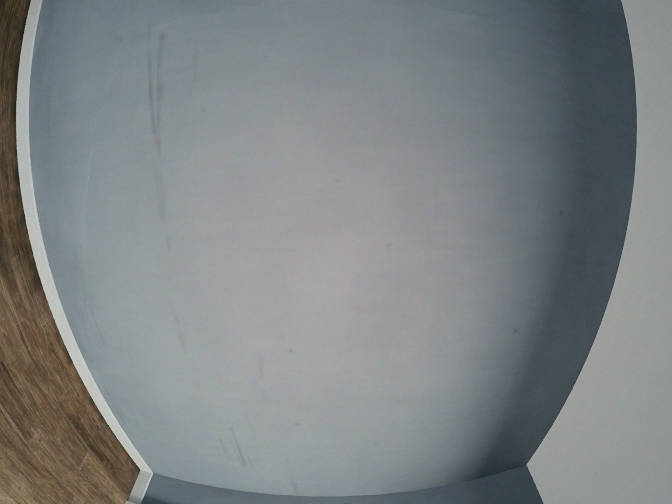

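>>> execute_actions([
  {"r3":{"base":{"rotate_rad":-1.25},"joints":{"lift_m":0.28}}},
], cameras=[])

>>> execute_actions([
  {"r3":{"base":{"translate_m":1.0}}},
], cameras=[])

Scene clock: 5.57 s.
r1.base_odometry: x=+0.000 y=+0.000 heading=+0.000 (m, m, rad; r1's odometry frame)
r1.turned_by_wheels: +0.000 (rad since the last result)
r1.turned_by_imu: +0.000 (rad since the last result)
r1.base_tilt: forward=+0.3 right=-0.5 (deg)
r1.lidar_m: 2.00 3.89 0.81 1.19 1.22 1.23 0.99 0.90 0.91 1.12 1.59 1.60
r1.head_depth_mm: 1863 1845 1850 1838 1839 1834 1844 / 1997 2024 1842 - 2109 2031 2041 / 2205 2282 2066 - 2382 2268 2211 / 1935 2595 2365 2661 2590 2544 2305 / 2020 2943 2980 3008 2987 2946 2283 / 2267 3292 3572 3521 3579 3238 2283 / 2273 3627 3980 - - 3284 2277
r1.base_status: not commanded
r1.joint_positions: lift_m=+0.405 arm_m=+0.001 wrist_yaw_rad=+2.882 wrist_pitch_rad=-0.511 wrist_roll_rad=+0.009 gripper_m=+0.037 head_pan_rad=+0.004 head_tilt_rad=-0.014
r1.joint_status: not commanded
r1.motor_effort: left_wheel=+0(0) right_wheel=+0(0) lift_m=+31(31) arm_m=-1(2) wrist_yaw_rad=+0(0) wrist_pitch_rad=+6(6) wrist_roll_rad=+0(0) gripper_m=+0(1) head_pan_rad=-1(1) head_tilt_rad=+1(1) (%)
r1.hand_pose: x=+0.0332 y=+0.0585 z=+0.3971 quat_wxyz=(+0.267, +0.704, +0.088, +0.652) (m; r1's base frame)
r1.wrist_depth_mm: - - - - - - - / - - - - - - - / 959 - - - - - - / 828 - 829 846 871 888 886 / 692 - 731 714 747 739 748 / 594 593 - 617 649 631 645 / 522 547 - 545 543 558 565
r2.base_odometry: x=+0.000 y=+0.000 heading=+0.000 (m, m, rad; r2's odometry frame)
r2.turned_by_wheels: +0.000 (rad since the last result)
r2.turned_by_imu: +0.000 (rad since the last result)
r2.base_tilt: forward=+0.8 right=+0.0 (deg)
r2.lidar_m: 1.45 1.45 1.71 2.19 2.19 1.62 1.43 1.43 1.69 2.58 2.59 1.65
r2.head_depth_mm: 1629 1624 1615 1612 1608 1602 1599 / 1577 1567 1448 1584 1579 1544 1558 / 1527 1503 1406 - - 1494 1500 / 1486 1457 1367 - - 1459 1459 / 1434 1424 1334 - - 1419 1424 / 1394 1383 1297 - - 1380 1380 / 1369 1176 1269 - 3743 1334 1345
r2.base_status: not commanded
r2.joint_positions: lift_m=+0.367 arm_m=+0.000 wrist_yaw_rad=+2.981 wrist_pitch_rad=-0.513 wrist_roll_rad=+0.011 gripper_m=+0.037 head_pan_rad=-0.014 head_tilt_rad=+0.011
r2.joint_status: not commanded
r2.motor_effort: left_wheel=+1(0) right_wheel=+0(0) lift_m=+26(27) arm_m=+0(0) wrist_yaw_rad=+0(1) wrist_pitch_rad=+6(6) wrist_roll_rad=+0(0) gripper_m=+0(0) head_pan_rad=+0(0) head_tilt_rad=+2(2) (%)
r2.hand_pose: x=+0.0125 y=+0.0638 z=+0.3585 quat_wxyz=(+0.235, +0.700, +0.123, +0.664) (m; r2's base frame)
r2.wrist_depth_mm: - - - - - - - / - - - - - - - / - - 989 973 957 942 908 / 795 800 783 778 764 757 747 / 672 662 - 657 657 637 630 / 580 569 - 570 - 551 551 / 498 - - - 488 488 483
r3.base_odometry: x=+0.000 y=+0.000 heading=-1.250 (m, m, rad; r3's odometry frame)
r3.turned_by_wheels: -1.250 (rad since the last result)
r3.turned_by_imu: -1.268 (rad since the last result)
r3.base_tilt: forward=-0.4 right=-0.8 (deg)
r3.lidar_m: 1.72 1.36 0.96 0.92 0.94 1.13 1.08 1.08 1.07 0.75 2.57 1.83
r3.head_depth_mm: 1681 1706 1721 1733 1751 1764 1778 / 1682 1700 1718 1730 1736 1758 1770 / 1685 1666 1694 1701 1708 1736 1751 / 1667 1670 1693 1698 1712 1723 1741 / 1661 1660 1676 1688 1701 1713 1736 / 1660 1658 1677 1690 1700 1729 1734 / 1658 1648 1667 1681 1701 1702 1726
r3.base_status: done
r3.joint_positions: lift_m=+0.280 arm_m=-0.003 wrist_yaw_rad=+2.892 wrist_pitch_rad=-0.443 wrist_roll_rad=+0.019 gripper_m=+0.037 head_pan_rad=+0.014 head_tilt_rad=-0.002
r3.joint_status: all done
r3.motor_effort: left_wheel=+5(18) right_wheel=-4(10) lift_m=+13(14) arm_m=+0(0) wrist_yaw_rad=+1(0) wrist_pitch_rad=+4(4) wrist_roll_rad=+0(0) gripper_m=-1(1) head_pan_rad=+0(0) head_tilt_rad=+2(3) (%)
r3.hand_pose: x=+0.0334 y=+0.0719 z=+0.2874 quat_wxyz=(+0.241, +0.710, +0.066, +0.659) (m; r3's base frame)
r3.wrist_depth_mm: - 863 901 963 - - - / - 905 966 - - - - / 754 832 815 848 862 869 878 / 664 - 666 671 680 698 709 / 555 - 573 564 575 573 591 / 482 - - 485 498 498 499 / - - - 433 430 434 438
pictures: none
No camera images: the call's "cameras" was empty. Leave "cameras" out to get every camera's image.

Scene clock: 10.60 s.
r1.base_odometry: x=+0.000 y=+0.000 heading=+0.000 (m, m, rad; r1's odometry frame)
r1.turned_by_wheels: +0.000 (rad since the last result)
r1.turned_by_imu: +0.000 (rad since the last result)
r1.base_tilt: forward=+0.3 right=-0.4 (deg)
r1.lidar_m: 2.02 3.89 0.81 1.19 1.22 1.23 0.98 0.90 0.90 1.12 1.59 1.60
r1.head_depth_mm: 1866 1859 1844 1847 1842 1832 1837 / 2014 2060 1851 - 2117 2049 1998 / 2194 2276 2082 - 2364 2273 2217 / 1922 2597 2364 2680 2629 2558 2313 / 2027 2994 2956 2934 2950 2893 2290 / 2263 3309 3470 3463 3546 3291 2268 / 2255 3652 3925 - 3941 3294 2281
r1.base_status: not commanded
r1.joint_positions: lift_m=+0.405 arm_m=+0.001 wrist_yaw_rad=+2.882 wrist_pitch_rad=-0.511 wrist_roll_rad=+0.009 gripper_m=+0.037 head_pan_rad=+0.004 head_tilt_rad=-0.014
r1.joint_status: not commanded
r1.motor_effort: left_wheel=+0(0) right_wheel=+0(0) lift_m=+31(31) arm_m=+0(0) wrist_yaw_rad=+0(0) wrist_pitch_rad=+6(6) wrist_roll_rad=+0(0) gripper_m=+0(0) head_pan_rad=-1(1) head_tilt_rad=+1(1) (%)
r1.hand_pose: x=+0.0332 y=+0.0585 z=+0.3971 quat_wxyz=(+0.267, +0.704, +0.088, +0.652) (m; r1's base frame)
r1.wrist_depth_mm: - - - - - - - / - - - - - - - / 944 - - - - - - / 810 - 833 853 855 893 913 / 685 - 724 716 752 732 751 / 598 592 - 615 648 634 645 / 529 544 - 545 539 553 557
r2.base_odometry: x=+0.000 y=+0.000 heading=+0.000 (m, m, rad; r2's odometry frame)
r2.turned_by_wheels: +0.000 (rad since the last result)
r2.turned_by_imu: +0.000 (rad since the last result)
r2.base_tilt: forward=+0.8 right=+0.2 (deg)
r2.lidar_m: 1.45 1.45 1.71 2.19 2.19 1.61 1.43 1.43 1.68 2.58 2.59 1.65
r2.head_depth_mm: 1628 1626 1608 1610 1613 1605 1597 / 1568 1561 1452 1574 1576 1540 1547 / 1534 1497 1413 - - 1496 1506 / 1485 1458 1368 - - 1455 1462 / 1443 1423 1337 - - 1408 1418 / 1402 1380 1296 - - 1376 1378 / 1357 1177 1270 - 3833 1338 1351
r2.base_status: not commanded
r2.joint_positions: lift_m=+0.367 arm_m=+0.000 wrist_yaw_rad=+2.981 wrist_pitch_rad=-0.513 wrist_roll_rad=+0.011 gripper_m=+0.037 head_pan_rad=-0.014 head_tilt_rad=+0.011
r2.joint_status: not commanded
r2.motor_effort: left_wheel=-1(0) right_wheel=-1(1) lift_m=+27(26) arm_m=+0(0) wrist_yaw_rad=+1(2) wrist_pitch_rad=+6(6) wrist_roll_rad=+0(0) gripper_m=+0(1) head_pan_rad=+0(0) head_tilt_rad=+2(3) (%)
r2.hand_pose: x=+0.0125 y=+0.0638 z=+0.3585 quat_wxyz=(+0.235, +0.700, +0.123, +0.664) (m; r2's base frame)
r2.wrist_depth_mm: - - - - - - - / - - - - - - - / - - 965 980 961 950 925 / 827 796 794 778 763 758 742 / 660 662 - 651 661 638 629 / 570 569 - 579 - 549 547 / 501 - - - 488 480 479
r3.base_odometry: x=+0.316 y=-0.949 heading=-1.250 (m, m, rad; r3's odometry frame)
r3.turned_by_wheels: +0.000 (rad since the last result)
r3.turned_by_imu: +0.000 (rad since the last result)
r3.base_tilt: forward=-0.4 right=-0.7 (deg)
r3.lidar_m: 0.72 0.74 0.97 0.95 0.98 1.31 2.08 1.34 2.41 3.35 1.09 0.74
r3.head_depth_mm: 686 692 698 701 708 715 721 / 655 661 667 678 685 693 698 / 662 668 675 680 687 692 698 / 662 666 673 678 684 690 696 / 659 664 668 676 683 688 694 / 657 663 668 674 679 685 691 / 654 661 666 672 678 684 691
r3.base_status: done
r3.joint_positions: lift_m=+0.280 arm_m=-0.003 wrist_yaw_rad=+2.892 wrist_pitch_rad=-0.443 wrist_roll_rad=+0.019 gripper_m=+0.037 head_pan_rad=+0.014 head_tilt_rad=-0.002
r3.joint_status: not commanded
r3.motor_effort: left_wheel=+4(19) right_wheel=-5(8) lift_m=+13(13) arm_m=+0(0) wrist_yaw_rad=+0(1) wrist_pitch_rad=+5(4) wrist_roll_rad=+0(0) gripper_m=-1(1) head_pan_rad=+0(0) head_tilt_rad=+2(2) (%)
r3.hand_pose: x=+0.0334 y=+0.0719 z=+0.2874 quat_wxyz=(+0.241, +0.710, +0.066, +0.659) (m; r3's base frame)
r3.wrist_depth_mm: - 883 962 973 - 955 685 / - 951 980 - - 957 711 / 765 839 814 834 856 865 722 / 659 - 666 683 693 697 663 / 548 - 575 569 581 576 589 / 480 - - 480 491 491 495 / - - - 431 426 438 438
pictures: none
No camera images: the call's "cameras" was empty. Leave "cameras" out to get every camera's image.

>>> execute_actions([
  {"r3":{"base":{"translate_m":0.19}}},
], cameras=[])

>>> execute_actions([
  {"r3":{"base":{"rotate_rad":1.58}}},
], cameras=[])

>>> execute_actions([
  {"r3":{"base":{"translate_m":-1.0}}},
], cameras=[])

>>> execute_actions([
  {"r3":{"joints":{"lift_m":0.94,"wrist_pitch_rad":-0.4,"head_pan_rad":-1.57,"head_tilt_rad":-0.6}}},
], cameras=[])

>>> execute_actions([
  {"r3":{"joints":{"wrist_yaw_rad":0,"gripper_m":0.17}}},
], cameras=[])

>>> execute_actions([
  {"r3":{"joints":{"lift_m":1.1,"wrist_pitch_rad":-1.57,"wrist_roll_rad":1.57}}},
], cameras=[])

>>> execute_actions([
  {"r3":{"joints":{"arm_m":0.45}}},
], cameras=["r3_wrist_camera","r3_head_camera"])

Scene clock: 20.17 s.
r1.base_odometry: x=+0.000 y=+0.000 heading=+0.000 (m, m, rad; r1's odometry frame)
r1.turned_by_wheels: +0.000 (rad since the last result)
r1.turned_by_imu: +0.000 (rad since the last result)
r1.base_tilt: forward=+0.4 right=-0.5 (deg)
r1.lidar_m: 2.01 3.89 0.81 1.19 1.22 1.23 0.99 0.90 0.91 1.13 1.59 1.60
r1.head_depth_mm: 1846 1849 1860 1858 1836 1852 1820 / 2024 2027 1881 - 2134 2014 2028 / 2192 2276 2067 - 2406 2235 2210 / 1918 2575 2387 2679 2609 2549 2300 / 2025 2963 2995 2967 2964 2967 2347 / 2259 3348 3442 3443 3460 3233 2246 / 2290 3640 3984 3981 - 3240 2276
r1.base_status: not commanded
r1.joint_positions: lift_m=+0.405 arm_m=+0.001 wrist_yaw_rad=+2.882 wrist_pitch_rad=-0.511 wrist_roll_rad=+0.009 gripper_m=+0.037 head_pan_rad=+0.004 head_tilt_rad=-0.014
r1.joint_status: not commanded
r1.motor_effort: left_wheel=+1(1) right_wheel=+0(0) lift_m=+31(31) arm_m=-1(0) wrist_yaw_rad=+0(0) wrist_pitch_rad=+6(6) wrist_roll_rad=+0(0) gripper_m=-1(1) head_pan_rad=+0(0) head_tilt_rad=+2(1) (%)
r1.hand_pose: x=+0.0332 y=+0.0585 z=+0.3971 quat_wxyz=(+0.267, +0.704, +0.088, +0.652) (m; r1's base frame)
r1.wrist_depth_mm: - - - - - - - / - - - - - - - / 953 - - - - - - / 821 - 836 852 867 882 893 / 701 - 720 723 752 746 753 / 601 589 - 622 645 631 642 / 531 535 - 548 539 558 569
r2.base_odometry: x=+0.000 y=+0.000 heading=+0.000 (m, m, rad; r2's odometry frame)
r2.turned_by_wheels: +0.000 (rad since the last result)
r2.turned_by_imu: +0.000 (rad since the last result)
r2.base_tilt: forward=+0.9 right=+0.1 (deg)
r2.lidar_m: 1.45 1.45 1.71 2.19 2.20 1.62 1.43 1.43 1.68 2.58 2.59 1.65
r2.head_depth_mm: 1626 1621 1614 1624 1603 1597 1588 / 1579 1566 1457 1577 1581 1535 1559 / 1525 1514 1418 - - 1494 1506 / 1487 1466 1375 - - 1453 1450 / 1441 1418 1337 - - 1415 1417 / 1397 1387 1301 - - 1381 1380 / 1356 1176 1269 - 3838 1335 1340
r2.base_status: not commanded
r2.joint_positions: lift_m=+0.367 arm_m=+0.000 wrist_yaw_rad=+2.981 wrist_pitch_rad=-0.513 wrist_roll_rad=+0.011 gripper_m=+0.037 head_pan_rad=-0.014 head_tilt_rad=+0.011
r2.joint_status: not commanded
r2.motor_effort: left_wheel=+0(0) right_wheel=+0(0) lift_m=+27(27) arm_m=+0(0) wrist_yaw_rad=+0(1) wrist_pitch_rad=+6(6) wrist_roll_rad=+0(0) gripper_m=+0(0) head_pan_rad=+0(0) head_tilt_rad=+3(2) (%)
r2.hand_pose: x=+0.0125 y=+0.0638 z=+0.3585 quat_wxyz=(+0.235, +0.700, +0.123, +0.664) (m; r2's base frame)
r2.wrist_depth_mm: - - - - - - - / - - - - - - - / - - 972 978 947 947 913 / 812 804 801 756 784 755 740 / 682 665 - 651 668 638 641 / 572 574 - 575 - 552 544 / 505 - - - 487 485 477
r3.base_odometry: x=+0.376 y=-1.129 heading=-1.250 (m, m, rad; r3's odometry frame)
r3.turned_by_wheels: +0.000 (rad since the last result)
r3.turned_by_imu: +0.001 (rad since the last result)
r3.base_tilt: forward=-0.6 right=-0.8 (deg)
r3.lidar_m: 0.53 0.54 0.72 0.96 0.99 1.32 2.27 1.50 2.51 2.49 0.81 0.54
r3.head_depth_mm: 466 471 474 479 484 489 493 / 476 481 485 489 493 498 502 / 475 480 482 487 492 496 500 / 474 478 482 486 491 495 499 / 472 476 480 484 489 493 497 / 471 474 479 483 488 492 496 / 469 473 477 481 486 490 495
r3.base_status: done
r3.joint_positions: lift_m=+0.280 arm_m=-0.003 wrist_yaw_rad=+2.892 wrist_pitch_rad=-0.443 wrist_roll_rad=+0.019 gripper_m=+0.037 head_pan_rad=+0.014 head_tilt_rad=-0.002
r3.joint_status: not commanded
r3.motor_effort: left_wheel=+4(19) right_wheel=-5(9) lift_m=+13(13) arm_m=+0(0) wrist_yaw_rad=+2(0) wrist_pitch_rad=+4(4) wrist_roll_rad=+0(0) gripper_m=-1(1) head_pan_rad=+0(1) head_tilt_rad=+3(3) (%)
r3.hand_pose: x=+0.0334 y=+0.0719 z=+0.2874 quat_wxyz=(+0.241, +0.710, +0.066, +0.659) (m; r3's base frame)
r3.wrist_depth_mm: - 869 934 - - 653 503 / - 927 - - 983 693 512 / 764 832 842 835 851 709 521 / 646 - 677 678 691 665 539 / 547 - 571 556 581 578 543 / 484 - - 485 489 495 497 / - - - 433 422 437 431
pictures: none
No camera images: the call's "cameras" was empty. Leave "cameras" out to get every camera's image.

Scene clock: 22.37 s.
r1.base_odometry: x=+0.000 y=+0.000 heading=+0.000 (m, m, rad; r1's odometry frame)
r1.turned_by_wheels: +0.000 (rad since the last result)
r1.turned_by_imu: +0.000 (rad since the last result)
r1.base_tilt: forward=+0.5 right=-0.5 (deg)
r1.lidar_m: 2.01 3.89 0.81 1.19 1.22 1.23 0.98 0.90 0.91 1.12 1.59 1.60
r1.head_depth_mm: 1869 1858 1848 1840 1841 1845 1830 / 2006 2032 1847 - 2131 2057 2031 / 2190 2283 2068 - 2404 2260 2223 / 1921 2587 2372 2668 2665 2556 2301 / 2032 2941 2964 2934 2933 2870 2313 / 2220 3270 3483 3462 3464 3266 2266 / 2266 3574 3988 3991 - 3299 2254
r1.base_status: not commanded
r1.joint_positions: lift_m=+0.405 arm_m=+0.001 wrist_yaw_rad=+2.882 wrist_pitch_rad=-0.511 wrist_roll_rad=+0.009 gripper_m=+0.037 head_pan_rad=+0.004 head_tilt_rad=-0.014
r1.joint_status: not commanded
r1.motor_effort: left_wheel=+1(1) right_wheel=+0(0) lift_m=+31(31) arm_m=+0(0) wrist_yaw_rad=+0(0) wrist_pitch_rad=+6(6) wrist_roll_rad=+0(0) gripper_m=-1(0) head_pan_rad=+0(1) head_tilt_rad=+1(1) (%)
r1.hand_pose: x=+0.0332 y=+0.0585 z=+0.3971 quat_wxyz=(+0.267, +0.704, +0.088, +0.652) (m; r1's base frame)
r1.wrist_depth_mm: - - - - - - - / - - - - - - - / 953 - - - - - - / 816 - 841 856 860 884 897 / 688 - 731 722 753 744 764 / 598 592 - 620 653 642 636 / 528 538 - 550 541 559 565
r2.base_odometry: x=+0.000 y=+0.000 heading=+0.000 (m, m, rad; r2's odometry frame)
r2.turned_by_wheels: +0.000 (rad since the last result)
r2.turned_by_imu: +0.000 (rad since the last result)
r2.base_tilt: forward=+0.9 right=+0.2 (deg)
r2.lidar_m: 1.45 1.45 1.72 2.19 2.20 1.62 1.43 1.43 1.69 2.59 2.59 1.65
r2.head_depth_mm: 1618 1633 1625 1609 1609 1596 1593 / 1565 1555 1448 1576 1574 1544 1543 / 1525 1511 1414 - - 1491 1503 / 1485 1471 1368 - - 1457 1463 / 1443 1422 1335 - - 1410 1421 / 1401 1384 1300 - - 1375 1394 / 1367 1176 1270 - 3785 1329 1344
r2.base_status: not commanded
r2.joint_positions: lift_m=+0.367 arm_m=+0.000 wrist_yaw_rad=+2.981 wrist_pitch_rad=-0.513 wrist_roll_rad=+0.011 gripper_m=+0.037 head_pan_rad=-0.014 head_tilt_rad=+0.011
r2.joint_status: not commanded
r2.motor_effort: left_wheel=+0(0) right_wheel=+0(1) lift_m=+27(27) arm_m=+0(0) wrist_yaw_rad=+1(1) wrist_pitch_rad=+6(6) wrist_roll_rad=+0(1) gripper_m=+0(0) head_pan_rad=+0(0) head_tilt_rad=+3(3) (%)
r2.hand_pose: x=+0.0125 y=+0.0638 z=+0.3585 quat_wxyz=(+0.235, +0.700, +0.123, +0.664) (m; r2's base frame)
r2.wrist_depth_mm: - - - - - - - / - - - - - - - / 999 - 975 985 967 936 917 / 798 796 792 778 765 774 754 / 684 659 - 650 663 633 628 / 574 577 - 576 - 548 542 / 500 - - - 485 490 477
r3.base_odometry: x=+0.376 y=-1.129 heading=+0.330 (m, m, rad; r3's odometry frame)
r3.turned_by_wheels: +1.580 (rad since the last result)
r3.turned_by_imu: +1.604 (rad since the last result)
r3.base_tilt: forward=-0.6 right=-0.8 (deg)
r3.lidar_m: 0.96 0.99 1.34 2.27 2.34 2.50 2.38 0.80 0.54 0.53 0.55 0.73
r3.head_depth_mm: 905 910 921 930 939 944 955 / 901 909 919 927 934 946 953 / 901 910 919 926 935 945 951 / 898 908 915 920 932 940 950 / 897 906 913 924 933 939 947 / 896 902 910 919 929 939 946 / 896 901 912 918 927 936 944
r3.base_status: done
r3.joint_positions: lift_m=+0.280 arm_m=-0.003 wrist_yaw_rad=+2.892 wrist_pitch_rad=-0.443 wrist_roll_rad=+0.019 gripper_m=+0.037 head_pan_rad=+0.014 head_tilt_rad=-0.002
r3.joint_status: not commanded
r3.motor_effort: left_wheel=-5(14) right_wheel=+3(13) lift_m=+13(13) arm_m=-1(1) wrist_yaw_rad=+0(1) wrist_pitch_rad=+5(4) wrist_roll_rad=+0(0) gripper_m=+0(1) head_pan_rad=+0(0) head_tilt_rad=+3(2) (%)
r3.hand_pose: x=+0.0334 y=+0.0718 z=+0.2874 quat_wxyz=(+0.241, +0.710, +0.066, +0.659) (m; r3's base frame)
r3.wrist_depth_mm: - - - - - - 937 / - - - - - - 930 / 757 842 830 850 867 875 890 / 646 - 673 673 678 697 705 / 544 - 578 567 576 575 593 / 484 - - 491 491 504 499 / - - - 432 427 438 437
pictures: none
No camera images: the call's "cameras" was empty. Leave "cameras" out to get every camera's image.

Scene clock: 27.40 s.
r1.base_odometry: x=+0.000 y=+0.000 heading=+0.000 (m, m, rad; r1's odometry frame)
r1.turned_by_wheels: +0.000 (rad since the last result)
r1.turned_by_imu: +0.000 (rad since the last result)
r1.base_tilt: forward=+0.4 right=-0.5 (deg)
r1.lidar_m: 2.01 3.90 0.81 1.19 1.22 1.23 0.98 0.90 0.91 1.13 1.59 1.60
r1.head_depth_mm: 1851 1846 1851 1863 1837 1835 1827 / 2023 2042 1845 - 2136 2044 2029 / 2195 2266 2095 - 2387 2269 2220 / 1927 2590 2423 2714 2625 2565 2323 / 2044 2993 2956 2952 2949 2937 2285 / 2218 3280 3642 3537 3482 3243 2291 / 2266 3570 3937 3936 - 3234 2249
r1.base_status: not commanded
r1.joint_positions: lift_m=+0.405 arm_m=+0.001 wrist_yaw_rad=+2.882 wrist_pitch_rad=-0.511 wrist_roll_rad=+0.009 gripper_m=+0.037 head_pan_rad=+0.004 head_tilt_rad=-0.014
r1.joint_status: not commanded
r1.motor_effort: left_wheel=+1(0) right_wheel=+0(0) lift_m=+31(31) arm_m=+0(1) wrist_yaw_rad=-1(0) wrist_pitch_rad=+6(6) wrist_roll_rad=+0(0) gripper_m=-1(1) head_pan_rad=+0(0) head_tilt_rad=+1(1) (%)
r1.hand_pose: x=+0.0332 y=+0.0585 z=+0.3971 quat_wxyz=(+0.267, +0.704, +0.088, +0.652) (m; r1's base frame)
r1.wrist_depth_mm: - - - - - - - / - - - - - - - / 948 997 - - - - - / 819 - 845 849 874 891 904 / 684 - 726 721 757 735 755 / 601 599 - 625 655 633 648 / 535 540 - 548 539 556 561
r2.base_odometry: x=+0.000 y=+0.000 heading=+0.000 (m, m, rad; r2's odometry frame)
r2.turned_by_wheels: +0.000 (rad since the last result)
r2.turned_by_imu: +0.000 (rad since the last result)
r2.base_tilt: forward=+0.8 right=+0.1 (deg)
r2.lidar_m: 1.45 1.46 1.71 2.19 2.19 1.62 1.43 1.43 1.69 2.58 2.59 1.64
r2.head_depth_mm: 1632 1627 1618 1618 1608 1591 1603 / 1570 1565 1459 1577 1582 1543 1541 / 1526 1506 1407 - - 1491 1509 / 1479 1460 1373 - - 1463 1464 / 1440 1418 1334 - - 1416 1420 / 1395 1385 1302 - - 1380 1380 / 1369 1169 1274 - 3804 1339 1342
r2.base_status: not commanded
r2.joint_positions: lift_m=+0.367 arm_m=+0.000 wrist_yaw_rad=+2.981 wrist_pitch_rad=-0.513 wrist_roll_rad=+0.011 gripper_m=+0.037 head_pan_rad=-0.014 head_tilt_rad=+0.011
r2.joint_status: not commanded
r2.motor_effort: left_wheel=+0(0) right_wheel=-1(0) lift_m=+27(27) arm_m=+0(0) wrist_yaw_rad=+1(1) wrist_pitch_rad=+6(6) wrist_roll_rad=+0(0) gripper_m=-1(0) head_pan_rad=+0(0) head_tilt_rad=+2(3) (%)
r2.hand_pose: x=+0.0125 y=+0.0638 z=+0.3585 quat_wxyz=(+0.235, +0.700, +0.123, +0.664) (m; r2's base frame)
r2.wrist_depth_mm: - - - - - - - / - - - - - - - / - - 995 969 956 921 943 / 808 803 784 776 774 762 760 / 675 674 - 655 667 629 630 / 577 571 - 584 - 549 544 / 511 - - - 488 483 480
r3.base_odometry: x=-0.570 y=-1.453 heading=+0.330 (m, m, rad; r3's odometry frame)
r3.turned_by_wheels: +0.000 (rad since the last result)
r3.turned_by_imu: +0.002 (rad since the last result)
r3.base_tilt: forward=-0.4 right=-0.6 (deg)
r3.lidar_m: 1.96 2.03 2.35 1.33 1.71 2.93 2.47 0.83 0.60 0.57 0.59 0.80
r3.head_depth_mm: 1520 1546 1592 1601 1642 1680 1822 / 1908 1915 1933 1954 1981 1994 1981 / 1897 1911 1919 1951 1966 1972 1981 / 1899 1903 1932 1948 1965 1983 1985 / 1887 1914 1925 1936 1952 1977 1981 / 1886 1912 1915 1937 1949 1976 1987 / 1875 1909 1915 1932 1946 1971 1985
r3.base_status: done
r3.joint_positions: lift_m=+0.280 arm_m=-0.003 wrist_yaw_rad=+2.892 wrist_pitch_rad=-0.443 wrist_roll_rad=+0.019 gripper_m=+0.037 head_pan_rad=+0.014 head_tilt_rad=-0.002
r3.joint_status: not commanded
r3.motor_effort: left_wheel=-4(19) right_wheel=+3(6) lift_m=+13(13) arm_m=+0(1) wrist_yaw_rad=+0(1) wrist_pitch_rad=+4(4) wrist_roll_rad=+0(0) gripper_m=-1(1) head_pan_rad=+0(0) head_tilt_rad=+3(2) (%)
r3.hand_pose: x=+0.0334 y=+0.0718 z=+0.2873 quat_wxyz=(+0.241, +0.710, +0.066, +0.659) (m; r3's base frame)
r3.wrist_depth_mm: - - - - - - - / - - - - - - - / 763 842 798 820 880 870 866 / 659 - 677 672 691 703 706 / 553 - 570 562 577 578 591 / 483 - - 482 494 500 501 / - - - 435 434 432 432
pictures: none
No camera images: the call's "cameras" was empty. Leave "cameras" out to get every camera's image.

Scene clock: 34.23 s.
r1.base_odometry: x=+0.000 y=+0.000 heading=+0.000 (m, m, rad; r1's odometry frame)
r1.turned_by_wheels: +0.000 (rad since the last result)
r1.turned_by_imu: +0.000 (rad since the last result)
r1.base_tilt: forward=+0.4 right=-0.6 (deg)
r1.lidar_m: 2.00 3.90 0.81 1.19 1.22 1.23 0.98 0.90 0.91 1.13 1.59 1.60
r1.head_depth_mm: 1849 1881 1841 1856 1832 1818 1837 / 2019 2049 1853 - 2135 2040 2015 / 2166 2291 2100 - 2365 2283 2216 / 1918 2579 2353 2743 2647 2525 2300 / 2025 3020 3028 2910 2939 2900 2295 / 2229 3279 3531 3500 3468 3159 2261 / 2273 3581 3933 - - 3260 2281
r1.base_status: not commanded
r1.joint_positions: lift_m=+0.405 arm_m=+0.001 wrist_yaw_rad=+2.882 wrist_pitch_rad=-0.511 wrist_roll_rad=+0.009 gripper_m=+0.037 head_pan_rad=+0.004 head_tilt_rad=-0.014
r1.joint_status: not commanded
r1.motor_effort: left_wheel=+1(1) right_wheel=+0(0) lift_m=+31(31) arm_m=-1(0) wrist_yaw_rad=+0(0) wrist_pitch_rad=+6(6) wrist_roll_rad=+0(0) gripper_m=+0(1) head_pan_rad=+0(1) head_tilt_rad=+1(1) (%)
r1.hand_pose: x=+0.0332 y=+0.0585 z=+0.3971 quat_wxyz=(+0.267, +0.704, +0.088, +0.652) (m; r1's base frame)
r1.wrist_depth_mm: - - - - - - - / - - - - - - - / 964 - - - - - - / 799 - 831 857 858 897 902 / 692 - 719 717 750 728 743 / 600 605 - 625 644 640 649 / 530 537 - 547 541 562 564
r2.base_odometry: x=+0.000 y=+0.000 heading=+0.000 (m, m, rad; r2's odometry frame)
r2.turned_by_wheels: +0.000 (rad since the last result)
r2.turned_by_imu: +0.001 (rad since the last result)
r2.base_tilt: forward=+0.7 right=+0.0 (deg)
r2.lidar_m: 1.45 1.45 1.71 2.19 2.19 1.62 1.43 1.43 1.68 2.58 2.58 1.65
r2.head_depth_mm: 1624 1620 1614 1609 1610 1604 1611 / 1570 1567 1452 1589 1590 1546 1552 / 1523 1506 1419 - - 1491 1508 / 1484 1453 1375 - - 1457 1457 / 1440 1426 1333 - - 1409 1415 / 1406 1380 1296 - - 1380 1374 / 1354 1173 1266 - 3828 1340 1346
r2.base_status: not commanded
r2.joint_positions: lift_m=+0.367 arm_m=+0.000 wrist_yaw_rad=+2.981 wrist_pitch_rad=-0.513 wrist_roll_rad=+0.011 gripper_m=+0.037 head_pan_rad=-0.014 head_tilt_rad=+0.011
r2.joint_status: not commanded
r2.motor_effort: left_wheel=+0(0) right_wheel=+0(1) lift_m=+27(27) arm_m=+0(0) wrist_yaw_rad=+1(1) wrist_pitch_rad=+6(6) wrist_roll_rad=+0(1) gripper_m=+0(0) head_pan_rad=+0(0) head_tilt_rad=+2(2) (%)
r2.hand_pose: x=+0.0125 y=+0.0638 z=+0.3585 quat_wxyz=(+0.235, +0.700, +0.123, +0.664) (m; r2's base frame)
r2.wrist_depth_mm: - - - - - - - / - - - - - - - / - 987 999 963 948 917 932 / 817 784 785 773 769 755 762 / 678 669 - 655 674 635 636 / 577 567 - 579 - 553 546 / 501 - - - 487 486 480
r3.base_odometry: x=-0.570 y=-1.453 heading=+0.330 (m, m, rad; r3's odometry frame)
r3.turned_by_wheels: +0.000 (rad since the last result)
r3.turned_by_imu: +0.001 (rad since the last result)
r3.base_tilt: forward=-0.6 right=-0.8 (deg)
r3.lidar_m: 1.97 2.02 2.35 1.34 1.72 2.92 2.47 0.83 0.60 0.57 0.59 0.80
r3.head_depth_mm: 3110 3426 2338 707 - - 1157 / 3254 3452 2452 712 584 - - / 3346 3478 2960 690 587 - - / 3216 3483 2977 693 590 - 1172 / 3109 3512 3031 702 595 - 1166 / 544 523 572 642 761 910 1150 / 447 505 569 648 754 904 1128
r3.base_status: not commanded
r3.joint_positions: lift_m=+0.940 arm_m=-0.003 wrist_yaw_rad=+2.892 wrist_pitch_rad=-0.422 wrist_roll_rad=+0.019 gripper_m=+0.037 head_pan_rad=-1.563 head_tilt_rad=-0.592
r3.joint_status: all done
r3.motor_effort: left_wheel=-5(4) right_wheel=+3(3) lift_m=+23(24) arm_m=+0(1) wrist_yaw_rad=+1(1) wrist_pitch_rad=+6(6) wrist_roll_rad=+0(0) gripper_m=-1(1) head_pan_rad=-2(34) head_tilt_rad=-5(45) (%)
r3.hand_pose: x=+0.0340 y=+0.0745 z=+0.9514 quat_wxyz=(+0.234, +0.710, +0.059, +0.661) (m; r3's base frame)
r3.wrist_depth_mm: - - - - - - - / - - - - - - - / - - - - - - - / - - - - - - - / - - - - - - - / - - - - - - - / - - - - - - -
pictures: none
No camera images: the call's "cameras" was empty. Leave "cameras" out to get every camera's image.

Scene clock: 36.67 s.
r1.base_odometry: x=+0.000 y=+0.000 heading=+0.000 (m, m, rad; r1's odometry frame)
r1.turned_by_wheels: +0.000 (rad since the last result)
r1.turned_by_imu: +0.000 (rad since the last result)
r1.base_tilt: forward=+0.3 right=-0.5 (deg)
r1.lidar_m: 2.01 3.90 0.81 1.19 1.22 1.23 0.98 0.90 0.91 1.12 1.59 1.60
r1.head_depth_mm: 1839 1844 1861 1857 1864 1839 1836 / 1995 2049 1861 - 2106 2014 2038 / 2200 2266 2080 - 2382 2270 2188 / 1915 2604 2376 2669 2613 2563 2283 / 2003 2969 3020 2969 2951 2888 2294 / 2248 3311 3502 3449 3455 3290 2262 / 2283 3564 3913 3962 - 3264 2235
r1.base_status: not commanded
r1.joint_positions: lift_m=+0.405 arm_m=+0.001 wrist_yaw_rad=+2.882 wrist_pitch_rad=-0.511 wrist_roll_rad=+0.009 gripper_m=+0.037 head_pan_rad=+0.004 head_tilt_rad=-0.014
r1.joint_status: not commanded
r1.motor_effort: left_wheel=+1(1) right_wheel=+0(0) lift_m=+31(31) arm_m=+0(0) wrist_yaw_rad=+0(0) wrist_pitch_rad=+6(6) wrist_roll_rad=+0(0) gripper_m=-1(0) head_pan_rad=+0(0) head_tilt_rad=+2(0) (%)
r1.hand_pose: x=+0.0332 y=+0.0585 z=+0.3971 quat_wxyz=(+0.267, +0.704, +0.088, +0.652) (m; r1's base frame)
r1.wrist_depth_mm: - - - - - - - / - - - - - - - / 943 - - - - - - / 815 - 834 847 864 879 900 / 691 - 721 721 748 743 745 / 604 593 - 623 647 641 639 / 529 541 - 545 540 555 561
r2.base_odometry: x=+0.000 y=+0.000 heading=+0.000 (m, m, rad; r2's odometry frame)
r2.turned_by_wheels: +0.000 (rad since the last result)
r2.turned_by_imu: +0.000 (rad since the last result)
r2.base_tilt: forward=+0.8 right=+0.0 (deg)
r2.lidar_m: 1.45 1.45 1.71 2.19 2.19 1.62 1.43 1.43 1.69 2.58 2.58 1.64
r2.head_depth_mm: 1625 1622 1616 1604 1596 1605 1593 / 1583 1563 1452 1589 1572 1533 1546 / 1526 1512 1415 - - 1491 1495 / 1486 1464 1376 - 3629 1446 1460 / 1437 1421 1337 - - 1409 1420 / 1396 1375 1299 - - 1377 1370 / 1361 1171 1267 - 3758 1337 1343
r2.base_status: not commanded
r2.joint_positions: lift_m=+0.367 arm_m=+0.000 wrist_yaw_rad=+2.981 wrist_pitch_rad=-0.513 wrist_roll_rad=+0.011 gripper_m=+0.037 head_pan_rad=-0.014 head_tilt_rad=+0.011
r2.joint_status: not commanded
r2.motor_effort: left_wheel=+1(1) right_wheel=+0(1) lift_m=+27(27) arm_m=+0(0) wrist_yaw_rad=+1(1) wrist_pitch_rad=+6(6) wrist_roll_rad=+0(0) gripper_m=+0(1) head_pan_rad=+0(0) head_tilt_rad=+2(2) (%)
r2.hand_pose: x=+0.0125 y=+0.0638 z=+0.3585 quat_wxyz=(+0.235, +0.700, +0.123, +0.664) (m; r2's base frame)
r2.wrist_depth_mm: - - - - - - - / - - - - - - - / - - - 965 941 952 926 / 823 786 810 773 766 760 739 / 675 660 - 651 661 630 634 / 570 579 - 571 - 552 549 / 501 - - - 484 482 477
r3.base_odometry: x=-0.570 y=-1.453 heading=+0.330 (m, m, rad; r3's odometry frame)
r3.turned_by_wheels: +0.000 (rad since the last result)
r3.turned_by_imu: +0.000 (rad since the last result)
r3.base_tilt: forward=-0.4 right=-0.9 (deg)
r3.lidar_m: 1.97 2.04 2.35 1.34 1.72 2.92 2.47 0.83 0.60 0.57 0.59 0.80
r3.head_depth_mm: 3120 3414 2337 707 - - - / 3294 3439 2443 712 602 - - / 3345 3496 2933 689 - - - / 3213 3499 3001 693 592 955 1140 / 3120 3467 3021 705 615 921 1142 / 544 523 571 644 761 912 1143 / 447 506 568 648 755 905 1128
r3.base_status: not commanded
r3.joint_positions: lift_m=+0.940 arm_m=-0.003 wrist_yaw_rad=+0.002 wrist_pitch_rad=-0.422 wrist_roll_rad=+0.019 gripper_m=+0.170 head_pan_rad=-1.563 head_tilt_rad=-0.592
r3.joint_status: all done
r3.motor_effort: left_wheel=-4(5) right_wheel=+3(3) lift_m=+23(23) arm_m=+0(0) wrist_yaw_rad=-3(2) wrist_pitch_rad=+7(6) wrist_roll_rad=+0(0) gripper_m=-1(97) head_pan_rad=-2(2) head_tilt_rad=-5(5) (%)
r3.hand_pose: x=-0.0211 y=-0.3663 z=+0.9514 quat_wxyz=(+0.685, +0.148, -0.697, -0.149) (m; r3's base frame)
r3.wrist_depth_mm: 304 302 - - - - - / 333 327 518 596 595 - - / 365 360 411 390 424 455 459 / 405 404 346 352 355 361 366 / 446 428 288 291 295 306 301 / - 518 275 275 272 281 273 / 608 604 601 614 618 604 610
pictures: none
No camera images: the call's "cameras" was empty. Leave "cameras" out to get every camera's image.

Scene clock: 38.97 s.
r1.base_odometry: x=+0.000 y=+0.000 heading=+0.000 (m, m, rad; r1's odometry frame)
r1.turned_by_wheels: +0.000 (rad since the last result)
r1.turned_by_imu: +0.000 (rad since the last result)
r1.base_tilt: forward=+0.4 right=-0.5 (deg)
r1.lidar_m: 2.01 3.91 0.81 1.19 1.22 1.23 0.99 0.90 0.91 1.13 1.59 1.60
r1.head_depth_mm: 1868 1859 1857 1841 1820 1841 1851 / 1989 2053 1842 - 2115 2034 2027 / 2181 2308 2086 - 2376 2271 2203 / 1929 2577 2362 2697 2621 2527 2318 / 2008 2999 2913 2972 2977 2905 2335 / 2245 3321 3513 3449 3520 3257 2246 / 2286 3556 3950 3966 3940 3278 2279
r1.base_status: not commanded
r1.joint_positions: lift_m=+0.405 arm_m=+0.001 wrist_yaw_rad=+2.882 wrist_pitch_rad=-0.511 wrist_roll_rad=+0.009 gripper_m=+0.037 head_pan_rad=+0.004 head_tilt_rad=-0.014
r1.joint_status: not commanded
r1.motor_effort: left_wheel=+0(0) right_wheel=+0(0) lift_m=+31(31) arm_m=-1(1) wrist_yaw_rad=+0(0) wrist_pitch_rad=+6(6) wrist_roll_rad=+0(0) gripper_m=+0(1) head_pan_rad=+0(0) head_tilt_rad=+2(1) (%)
r1.hand_pose: x=+0.0332 y=+0.0585 z=+0.3971 quat_wxyz=(+0.267, +0.704, +0.088, +0.652) (m; r1's base frame)
r1.wrist_depth_mm: - - - - - - - / - - - - - - - / 942 - - - - - - / 805 - 839 854 862 885 907 / 692 - 715 723 756 737 748 / 603 606 - 623 656 635 641 / 527 540 - 547 539 559 559
r2.base_odometry: x=+0.000 y=+0.000 heading=+0.000 (m, m, rad; r2's odometry frame)
r2.turned_by_wheels: +0.000 (rad since the last result)
r2.turned_by_imu: +0.000 (rad since the last result)
r2.base_tilt: forward=+0.7 right=-0.1 (deg)
r2.lidar_m: 1.45 1.45 1.71 2.19 2.20 1.62 1.43 1.43 1.69 2.58 2.58 1.65
r2.head_depth_mm: 1627 1620 1614 1611 1604 1602 1599 / 1584 1563 1454 1583 1575 1551 1551 / 1530 1510 1412 - - 1488 1501 / 1489 1468 1368 - - 1454 1456 / 1433 1428 1337 - - 1407 1420 / 1398 1382 1299 - - 1371 1378 / 1358 1171 1270 - 3763 1333 1344
r2.base_status: not commanded
r2.joint_positions: lift_m=+0.367 arm_m=+0.000 wrist_yaw_rad=+2.981 wrist_pitch_rad=-0.513 wrist_roll_rad=+0.011 gripper_m=+0.037 head_pan_rad=-0.014 head_tilt_rad=+0.011
r2.joint_status: not commanded
r2.motor_effort: left_wheel=+1(1) right_wheel=-1(0) lift_m=+27(27) arm_m=+0(0) wrist_yaw_rad=+1(1) wrist_pitch_rad=+6(6) wrist_roll_rad=+0(0) gripper_m=-1(0) head_pan_rad=+0(0) head_tilt_rad=+2(3) (%)
r2.hand_pose: x=+0.0125 y=+0.0638 z=+0.3585 quat_wxyz=(+0.235, +0.700, +0.123, +0.664) (m; r2's base frame)
r2.wrist_depth_mm: - - - - - - - / - - - - - - - / - 983 986 967 948 932 917 / 830 789 787 775 775 759 739 / 674 668 - 647 656 639 631 / 576 561 - 580 - 550 549 / 504 - - - 487 490 483
r3.base_odometry: x=-0.570 y=-1.453 heading=+0.330 (m, m, rad; r3's odometry frame)
r3.turned_by_wheels: +0.000 (rad since the last result)
r3.turned_by_imu: +0.000 (rad since the last result)
r3.base_tilt: forward=-0.5 right=-0.6 (deg)
r3.lidar_m: 1.97 2.03 2.35 1.34 1.71 2.93 2.48 0.83 0.60 0.57 0.59 0.80
r3.head_depth_mm: - - - - - - - / - - - - - - - / - - - - - - - / 3157 3472 2988 694 610 - 1160 / 3099 3449 3025 703 612 - 1157 / 544 524 572 643 760 912 1143 / 448 505 568 649 754 904 1129
r3.base_status: not commanded
r3.joint_positions: lift_m=+1.099 arm_m=-0.003 wrist_yaw_rad=+0.002 wrist_pitch_rad=-1.558 wrist_roll_rad=+1.563 gripper_m=+0.170 head_pan_rad=-1.563 head_tilt_rad=-0.592
r3.joint_status: all done
joint sent to its limit — the command would take r3.wrist_pitch_rad past its lower limit, so that joint was sent only as far as its limit.
r3.motor_effort: left_wheel=-5(4) right_wheel=+3(3) lift_m=+23(24) arm_m=+0(1) wrist_yaw_rad=-3(2) wrist_pitch_rad=-3(7) wrist_roll_rad=+4(5) gripper_m=-1(1) head_pan_rad=-2(3) head_tilt_rad=-5(5) (%)
r3.hand_pose: x=-0.0216 y=-0.1212 z=+0.9814 quat_wxyz=(+0.004, +0.003, -0.711, -0.703) (m; r3's base frame)
r3.wrist_depth_mm: 571 830 - - - - - / 579 847 - - - - - / 583 857 - - - - - / 575 872 - - - - - / 559 - - - - - - / - 976 - - - - - / 625 928 - - - - -
pictures: none
No camera images: the call's "cameras" was empty. Leave "cameras" out to get every camera's image.

Scene clock: 43.47 s.
r1.base_odometry: x=+0.000 y=+0.000 heading=+0.000 (m, m, rad; r1's odometry frame)
r1.turned_by_wheels: +0.000 (rad since the last result)
r1.turned_by_imu: +0.000 (rad since the last result)
r1.base_tilt: forward=+0.4 right=-0.5 (deg)
r1.lidar_m: 2.01 3.88 0.81 1.19 1.22 1.23 0.98 0.90 0.90 1.12 1.59 1.60
r1.head_depth_mm: 1855 1837 1841 1848 1835 1850 1846 / 2004 2047 1857 - 2132 2039 2028 / 2179 2282 2090 - 2361 2255 2207 / 1936 2570 2386 2656 2622 2578 2310 / 2012 2947 2960 2998 2964 2944 2280 / 2267 3296 3471 3481 3455 3254 2246 / 2233 3594 3934 - 3964 3328 2277
r1.base_status: not commanded
r1.joint_positions: lift_m=+0.405 arm_m=+0.001 wrist_yaw_rad=+2.882 wrist_pitch_rad=-0.511 wrist_roll_rad=+0.009 gripper_m=+0.037 head_pan_rad=+0.004 head_tilt_rad=-0.014
r1.joint_status: not commanded
r1.motor_effort: left_wheel=+0(1) right_wheel=+0(0) lift_m=+31(31) arm_m=-1(0) wrist_yaw_rad=+0(0) wrist_pitch_rad=+6(6) wrist_roll_rad=+0(0) gripper_m=+0(1) head_pan_rad=+0(1) head_tilt_rad=+1(1) (%)
r1.hand_pose: x=+0.0332 y=+0.0585 z=+0.3971 quat_wxyz=(+0.267, +0.704, +0.088, +0.652) (m; r1's base frame)
r1.wrist_depth_mm: - - - - - - - / - - - - - - - / 955 - - - - - - / 822 - 847 853 876 871 894 / 693 - 727 720 753 726 750 / 599 601 - 616 649 637 643 / 529 540 - 547 544 559 558
r2.base_odometry: x=+0.000 y=+0.000 heading=+0.000 (m, m, rad; r2's odometry frame)
r2.turned_by_wheels: +0.000 (rad since the last result)
r2.turned_by_imu: +0.000 (rad since the last result)
r2.base_tilt: forward=+0.7 right=+0.1 (deg)
r2.lidar_m: 1.45 1.45 1.72 2.19 2.19 1.62 1.43 1.43 1.69 2.59 2.59 1.65
r2.head_depth_mm: 1625 1622 1618 1610 1609 1606 1601 / 1571 1562 1456 1577 1575 1549 1550 / 1536 1509 1409 - - 1489 1499 / 1489 1465 1374 - - 1448 1461 / 1440 1419 1334 - - 1416 1423 / 1400 1378 1302 - - 1377 1386 / 1369 1178 1276 - 3750 1327 1344
r2.base_status: not commanded
r2.joint_positions: lift_m=+0.367 arm_m=+0.000 wrist_yaw_rad=+2.981 wrist_pitch_rad=-0.513 wrist_roll_rad=+0.011 gripper_m=+0.037 head_pan_rad=-0.014 head_tilt_rad=+0.011
r2.joint_status: not commanded
r2.motor_effort: left_wheel=+1(1) right_wheel=-1(0) lift_m=+27(27) arm_m=+0(0) wrist_yaw_rad=+1(1) wrist_pitch_rad=+6(6) wrist_roll_rad=+0(0) gripper_m=+0(1) head_pan_rad=-1(0) head_tilt_rad=+3(2) (%)
r2.hand_pose: x=+0.0125 y=+0.0638 z=+0.3585 quat_wxyz=(+0.235, +0.700, +0.123, +0.664) (m; r2's base frame)
r2.wrist_depth_mm: - - - - - - - / - - - - - - - / - 994 982 987 962 951 914 / 823 807 782 770 770 757 754 / 680 676 - 659 662 629 633 / 575 572 - 583 - 544 543 / 511 - - - 485 482 477
r3.base_odometry: x=-0.570 y=-1.453 heading=+0.330 (m, m, rad; r3's odometry frame)
r3.turned_by_wheels: +0.000 (rad since the last result)
r3.turned_by_imu: +0.001 (rad since the last result)
r3.base_tilt: forward=-0.3 right=-0.7 (deg)
r3.lidar_m: 1.97 2.03 2.35 1.33 1.72 2.93 2.47 0.83 0.60 0.57 0.59 0.79
r3.head_depth_mm: 3171 3403 2337 705 597 957 1150 / 3282 3453 2434 712 601 951 1149 / - 3547 2960 688 587 935 1142 / 3114 - 2860 680 591 929 1144 / 3124 3451 3001 702 594 922 1145 / 545 523 571 642 762 913 1142 / 447 504 568 648 753 904 1129
r3.base_status: not commanded
r3.joint_positions: lift_m=+1.099 arm_m=+0.450 wrist_yaw_rad=+0.000 wrist_pitch_rad=-1.559 wrist_roll_rad=+1.565 gripper_m=+0.170 head_pan_rad=-1.563 head_tilt_rad=-0.593
r3.joint_status: all done
r3.motor_effort: left_wheel=-4(4) right_wheel=+3(3) lift_m=+23(23) arm_m=+3(0) wrist_yaw_rad=+1(2) wrist_pitch_rad=-3(3) wrist_roll_rad=+3(4) gripper_m=+0(0) head_pan_rad=-2(2) head_tilt_rad=-4(4) (%)
r3.hand_pose: x=-0.0215 y=-0.5732 z=+0.9814 quat_wxyz=(+0.003, +0.002, -0.711, -0.703) (m; r3's base frame)
r3.wrist_depth_mm: 258 227 229 258 257 257 - / 266 237 237 265 263 263 - / 273 274 242 271 271 273 - / 284 283 252 253 281 283 - / 290 291 292 288 292 290 - / - 303 300 299 299 302 - / - 310 288 307 - - -
pictures: r3_head_camera (sideways: a quarter turn clockwise sets it upright), r3_wrist_camera
camera_calibration (this result's frames):
r3_head_camera: T_world_to_cam=[[0.0484724, 0.586577, -0.808441, 1.07505], [0.998824, -0.0276072, 0.0398564, -0.0612256], [0.00106007, -0.809422, -0.587226, 0.725059], [0, 0, 0, 1]] pos_world=[0.00827463, -0.0454134, 1.29733]
r3_wrist_camera: T_world_to_cam=[[-0.0376778, 0.999289, 0.000990513, 0.562672], [0.976807, 0.036621, 0.210968, -0.14291], [0.210782, 0.00891634, -0.977493, 1.13219], [0, 0, 0, 1]] pos_world=[-0.0778479, -0.567133, 1.13629]
Images, in order (width x height): r3_head_camera 896x504, r3_wrist_camera 644x364.

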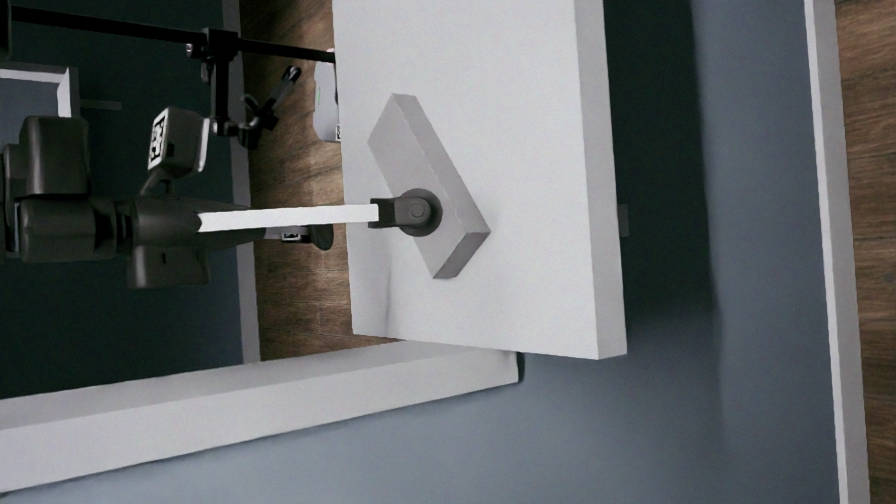

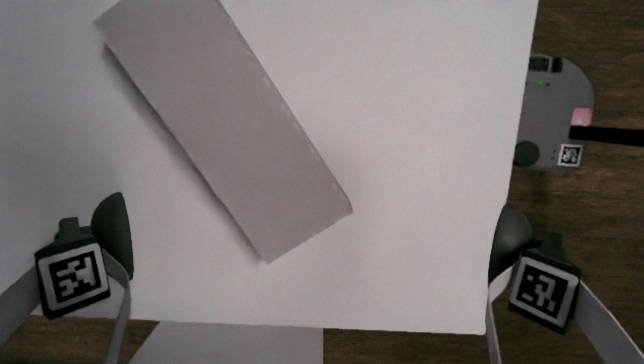

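>>> execute_actions([
  {"r3":{"base":{"translate_m":-0.045},"joints":{"arm_m":0.51,"wrist_roll_rad":0.97}}},
], cameras=["r3_wrist_camera"])

Scene clock: 48.23 s.
r1.base_odometry: x=+0.000 y=+0.000 heading=+0.000 (m, m, rad; r1's odometry frame)
r1.turned_by_wheels: +0.000 (rad since the last result)
r1.turned_by_imu: +0.000 (rad since the last result)
r1.base_tilt: forward=+0.4 right=-0.5 (deg)
r1.lidar_m: 2.01 3.90 0.81 1.19 1.22 1.23 0.98 0.90 0.91 1.13 1.59 1.60
r1.head_depth_mm: 1859 1855 1849 1858 1826 1829 1832 / 2009 2041 1854 - 2096 2038 2030 / 2176 2292 2095 - 2371 2287 2198 / 1929 2591 2358 2700 2628 2577 2291 / 2004 2964 2961 2940 2963 2921 2313 / 2252 3285 3541 3497 3494 3246 2264 / 2242 3633 3919 3996 - 3250 2279
r1.base_status: not commanded
r1.joint_positions: lift_m=+0.405 arm_m=+0.001 wrist_yaw_rad=+2.882 wrist_pitch_rad=-0.511 wrist_roll_rad=+0.009 gripper_m=+0.037 head_pan_rad=+0.004 head_tilt_rad=-0.014
r1.joint_status: not commanded
r1.motor_effort: left_wheel=+0(0) right_wheel=+0(0) lift_m=+31(31) arm_m=+0(0) wrist_yaw_rad=+0(0) wrist_pitch_rad=+6(6) wrist_roll_rad=+0(0) gripper_m=-1(0) head_pan_rad=+0(1) head_tilt_rad=+1(1) (%)
r1.hand_pose: x=+0.0332 y=+0.0585 z=+0.3971 quat_wxyz=(+0.267, +0.704, +0.088, +0.652) (m; r1's base frame)
r1.wrist_depth_mm: - - - - - - - / - - - - - - - / 950 - - - - - - / 813 - 829 854 867 892 906 / 696 - 724 719 742 734 741 / 604 594 - 616 645 628 639 / 532 546 - 542 535 557 565
r2.base_odometry: x=+0.000 y=+0.000 heading=+0.000 (m, m, rad; r2's odometry frame)
r2.turned_by_wheels: +0.000 (rad since the last result)
r2.turned_by_imu: +0.000 (rad since the last result)
r2.base_tilt: forward=+0.6 right=+0.1 (deg)
r2.lidar_m: 1.45 1.45 1.71 2.19 2.19 1.62 1.43 1.43 1.69 2.59 2.58 1.65
r2.head_depth_mm: 1636 1619 1613 1609 1603 1607 1593 / 1576 1559 1446 1573 1569 1547 1545 / 1522 1515 1416 - - 1488 1504 / 1483 1455 1372 - - 1456 1456 / 1442 1426 1330 - - 1412 1412 / 1399 1372 1308 - - 1378 1382 / 1365 1178 1270 - 3845 1322 1340
r2.base_status: not commanded
r2.joint_positions: lift_m=+0.367 arm_m=+0.000 wrist_yaw_rad=+2.981 wrist_pitch_rad=-0.513 wrist_roll_rad=+0.011 gripper_m=+0.037 head_pan_rad=-0.014 head_tilt_rad=+0.011
r2.joint_status: not commanded
r2.motor_effort: left_wheel=+0(0) right_wheel=-1(0) lift_m=+27(27) arm_m=+0(0) wrist_yaw_rad=+1(1) wrist_pitch_rad=+6(6) wrist_roll_rad=+1(0) gripper_m=+1(0) head_pan_rad=+0(0) head_tilt_rad=+3(2) (%)
r2.hand_pose: x=+0.0125 y=+0.0638 z=+0.3585 quat_wxyz=(+0.235, +0.700, +0.123, +0.664) (m; r2's base frame)
r2.wrist_depth_mm: - - - - - - - / - - - - - - - / - - 962 955 956 943 923 / 811 810 786 780 760 751 749 / 673 663 - 647 663 632 632 / 574 575 - 574 - 548 544 / 504 - - - 488 481 480
r3.base_odometry: x=-0.613 y=-1.468 heading=+0.330 (m, m, rad; r3's odometry frame)
r3.turned_by_wheels: +0.000 (rad since the last result)
r3.turned_by_imu: +0.001 (rad since the last result)
r3.base_tilt: forward=-0.5 right=-0.7 (deg)
r3.lidar_m: 2.01 2.08 2.35 1.35 1.69 2.88 2.48 0.84 0.60 0.57 0.59 0.80
r3.head_depth_mm: 3102 3445 2317 704 596 961 1146 / 3234 3434 2436 711 601 949 1151 / 3233 3575 2998 699 587 941 1146 / 3109 - 2983 681 591 933 1140 / 3107 3471 3020 703 595 922 1141 / 3106 3383 712 677 637 915 1146 / 493 513 561 649 756 906 1135
r3.base_status: done
r3.joint_positions: lift_m=+1.099 arm_m=+0.510 wrist_yaw_rad=+0.000 wrist_pitch_rad=-1.560 wrist_roll_rad=+0.977 gripper_m=+0.170 head_pan_rad=-1.563 head_tilt_rad=-0.593
r3.joint_status: all done
r3.motor_effort: left_wheel=-4(10) right_wheel=+2(5) lift_m=+23(23) arm_m=+3(2) wrist_yaw_rad=+0(0) wrist_pitch_rad=-2(3) wrist_roll_rad=-4(4) gripper_m=+0(0) head_pan_rad=-2(2) head_tilt_rad=-4(4) (%)
r3.hand_pose: x=-0.0216 y=-0.6331 z=+0.9814 quat_wxyz=(+0.208, +0.206, -0.679, -0.673) (m; r3's base frame)
r3.wrist_depth_mm: - 258 257 256 257 259 256 / 270 265 266 234 265 264 265 / 277 274 274 241 273 273 272 / 284 283 283 248 283 280 280 / - 293 291 257 291 291 - / - 301 301 265 301 301 - / - 277 311 311 313 - -
pictures: r3_wrist_camera
camera_calibration (this result's frames):
r3_wrist_camera: T_world_to_cam=[[-0.585081, 0.810965, 0.00405826, 0.488432], [0.794112, 0.571893, 0.205728, 0.199441], [0.164517, 0.12359, -0.978601, 1.20544], [0, 0, 0, 1]] pos_world=[-0.0709222, -0.659141, 1.13663]
Images, in order (width x height): r3_wrist_camera 644x364.

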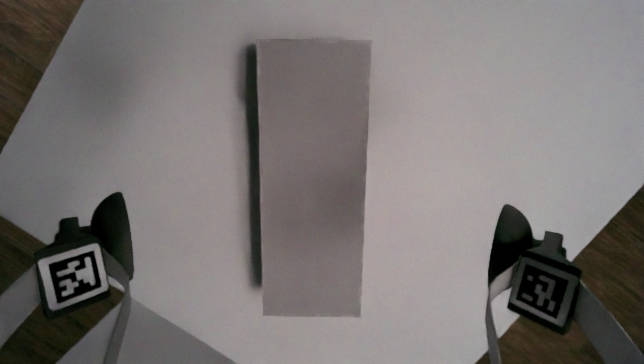

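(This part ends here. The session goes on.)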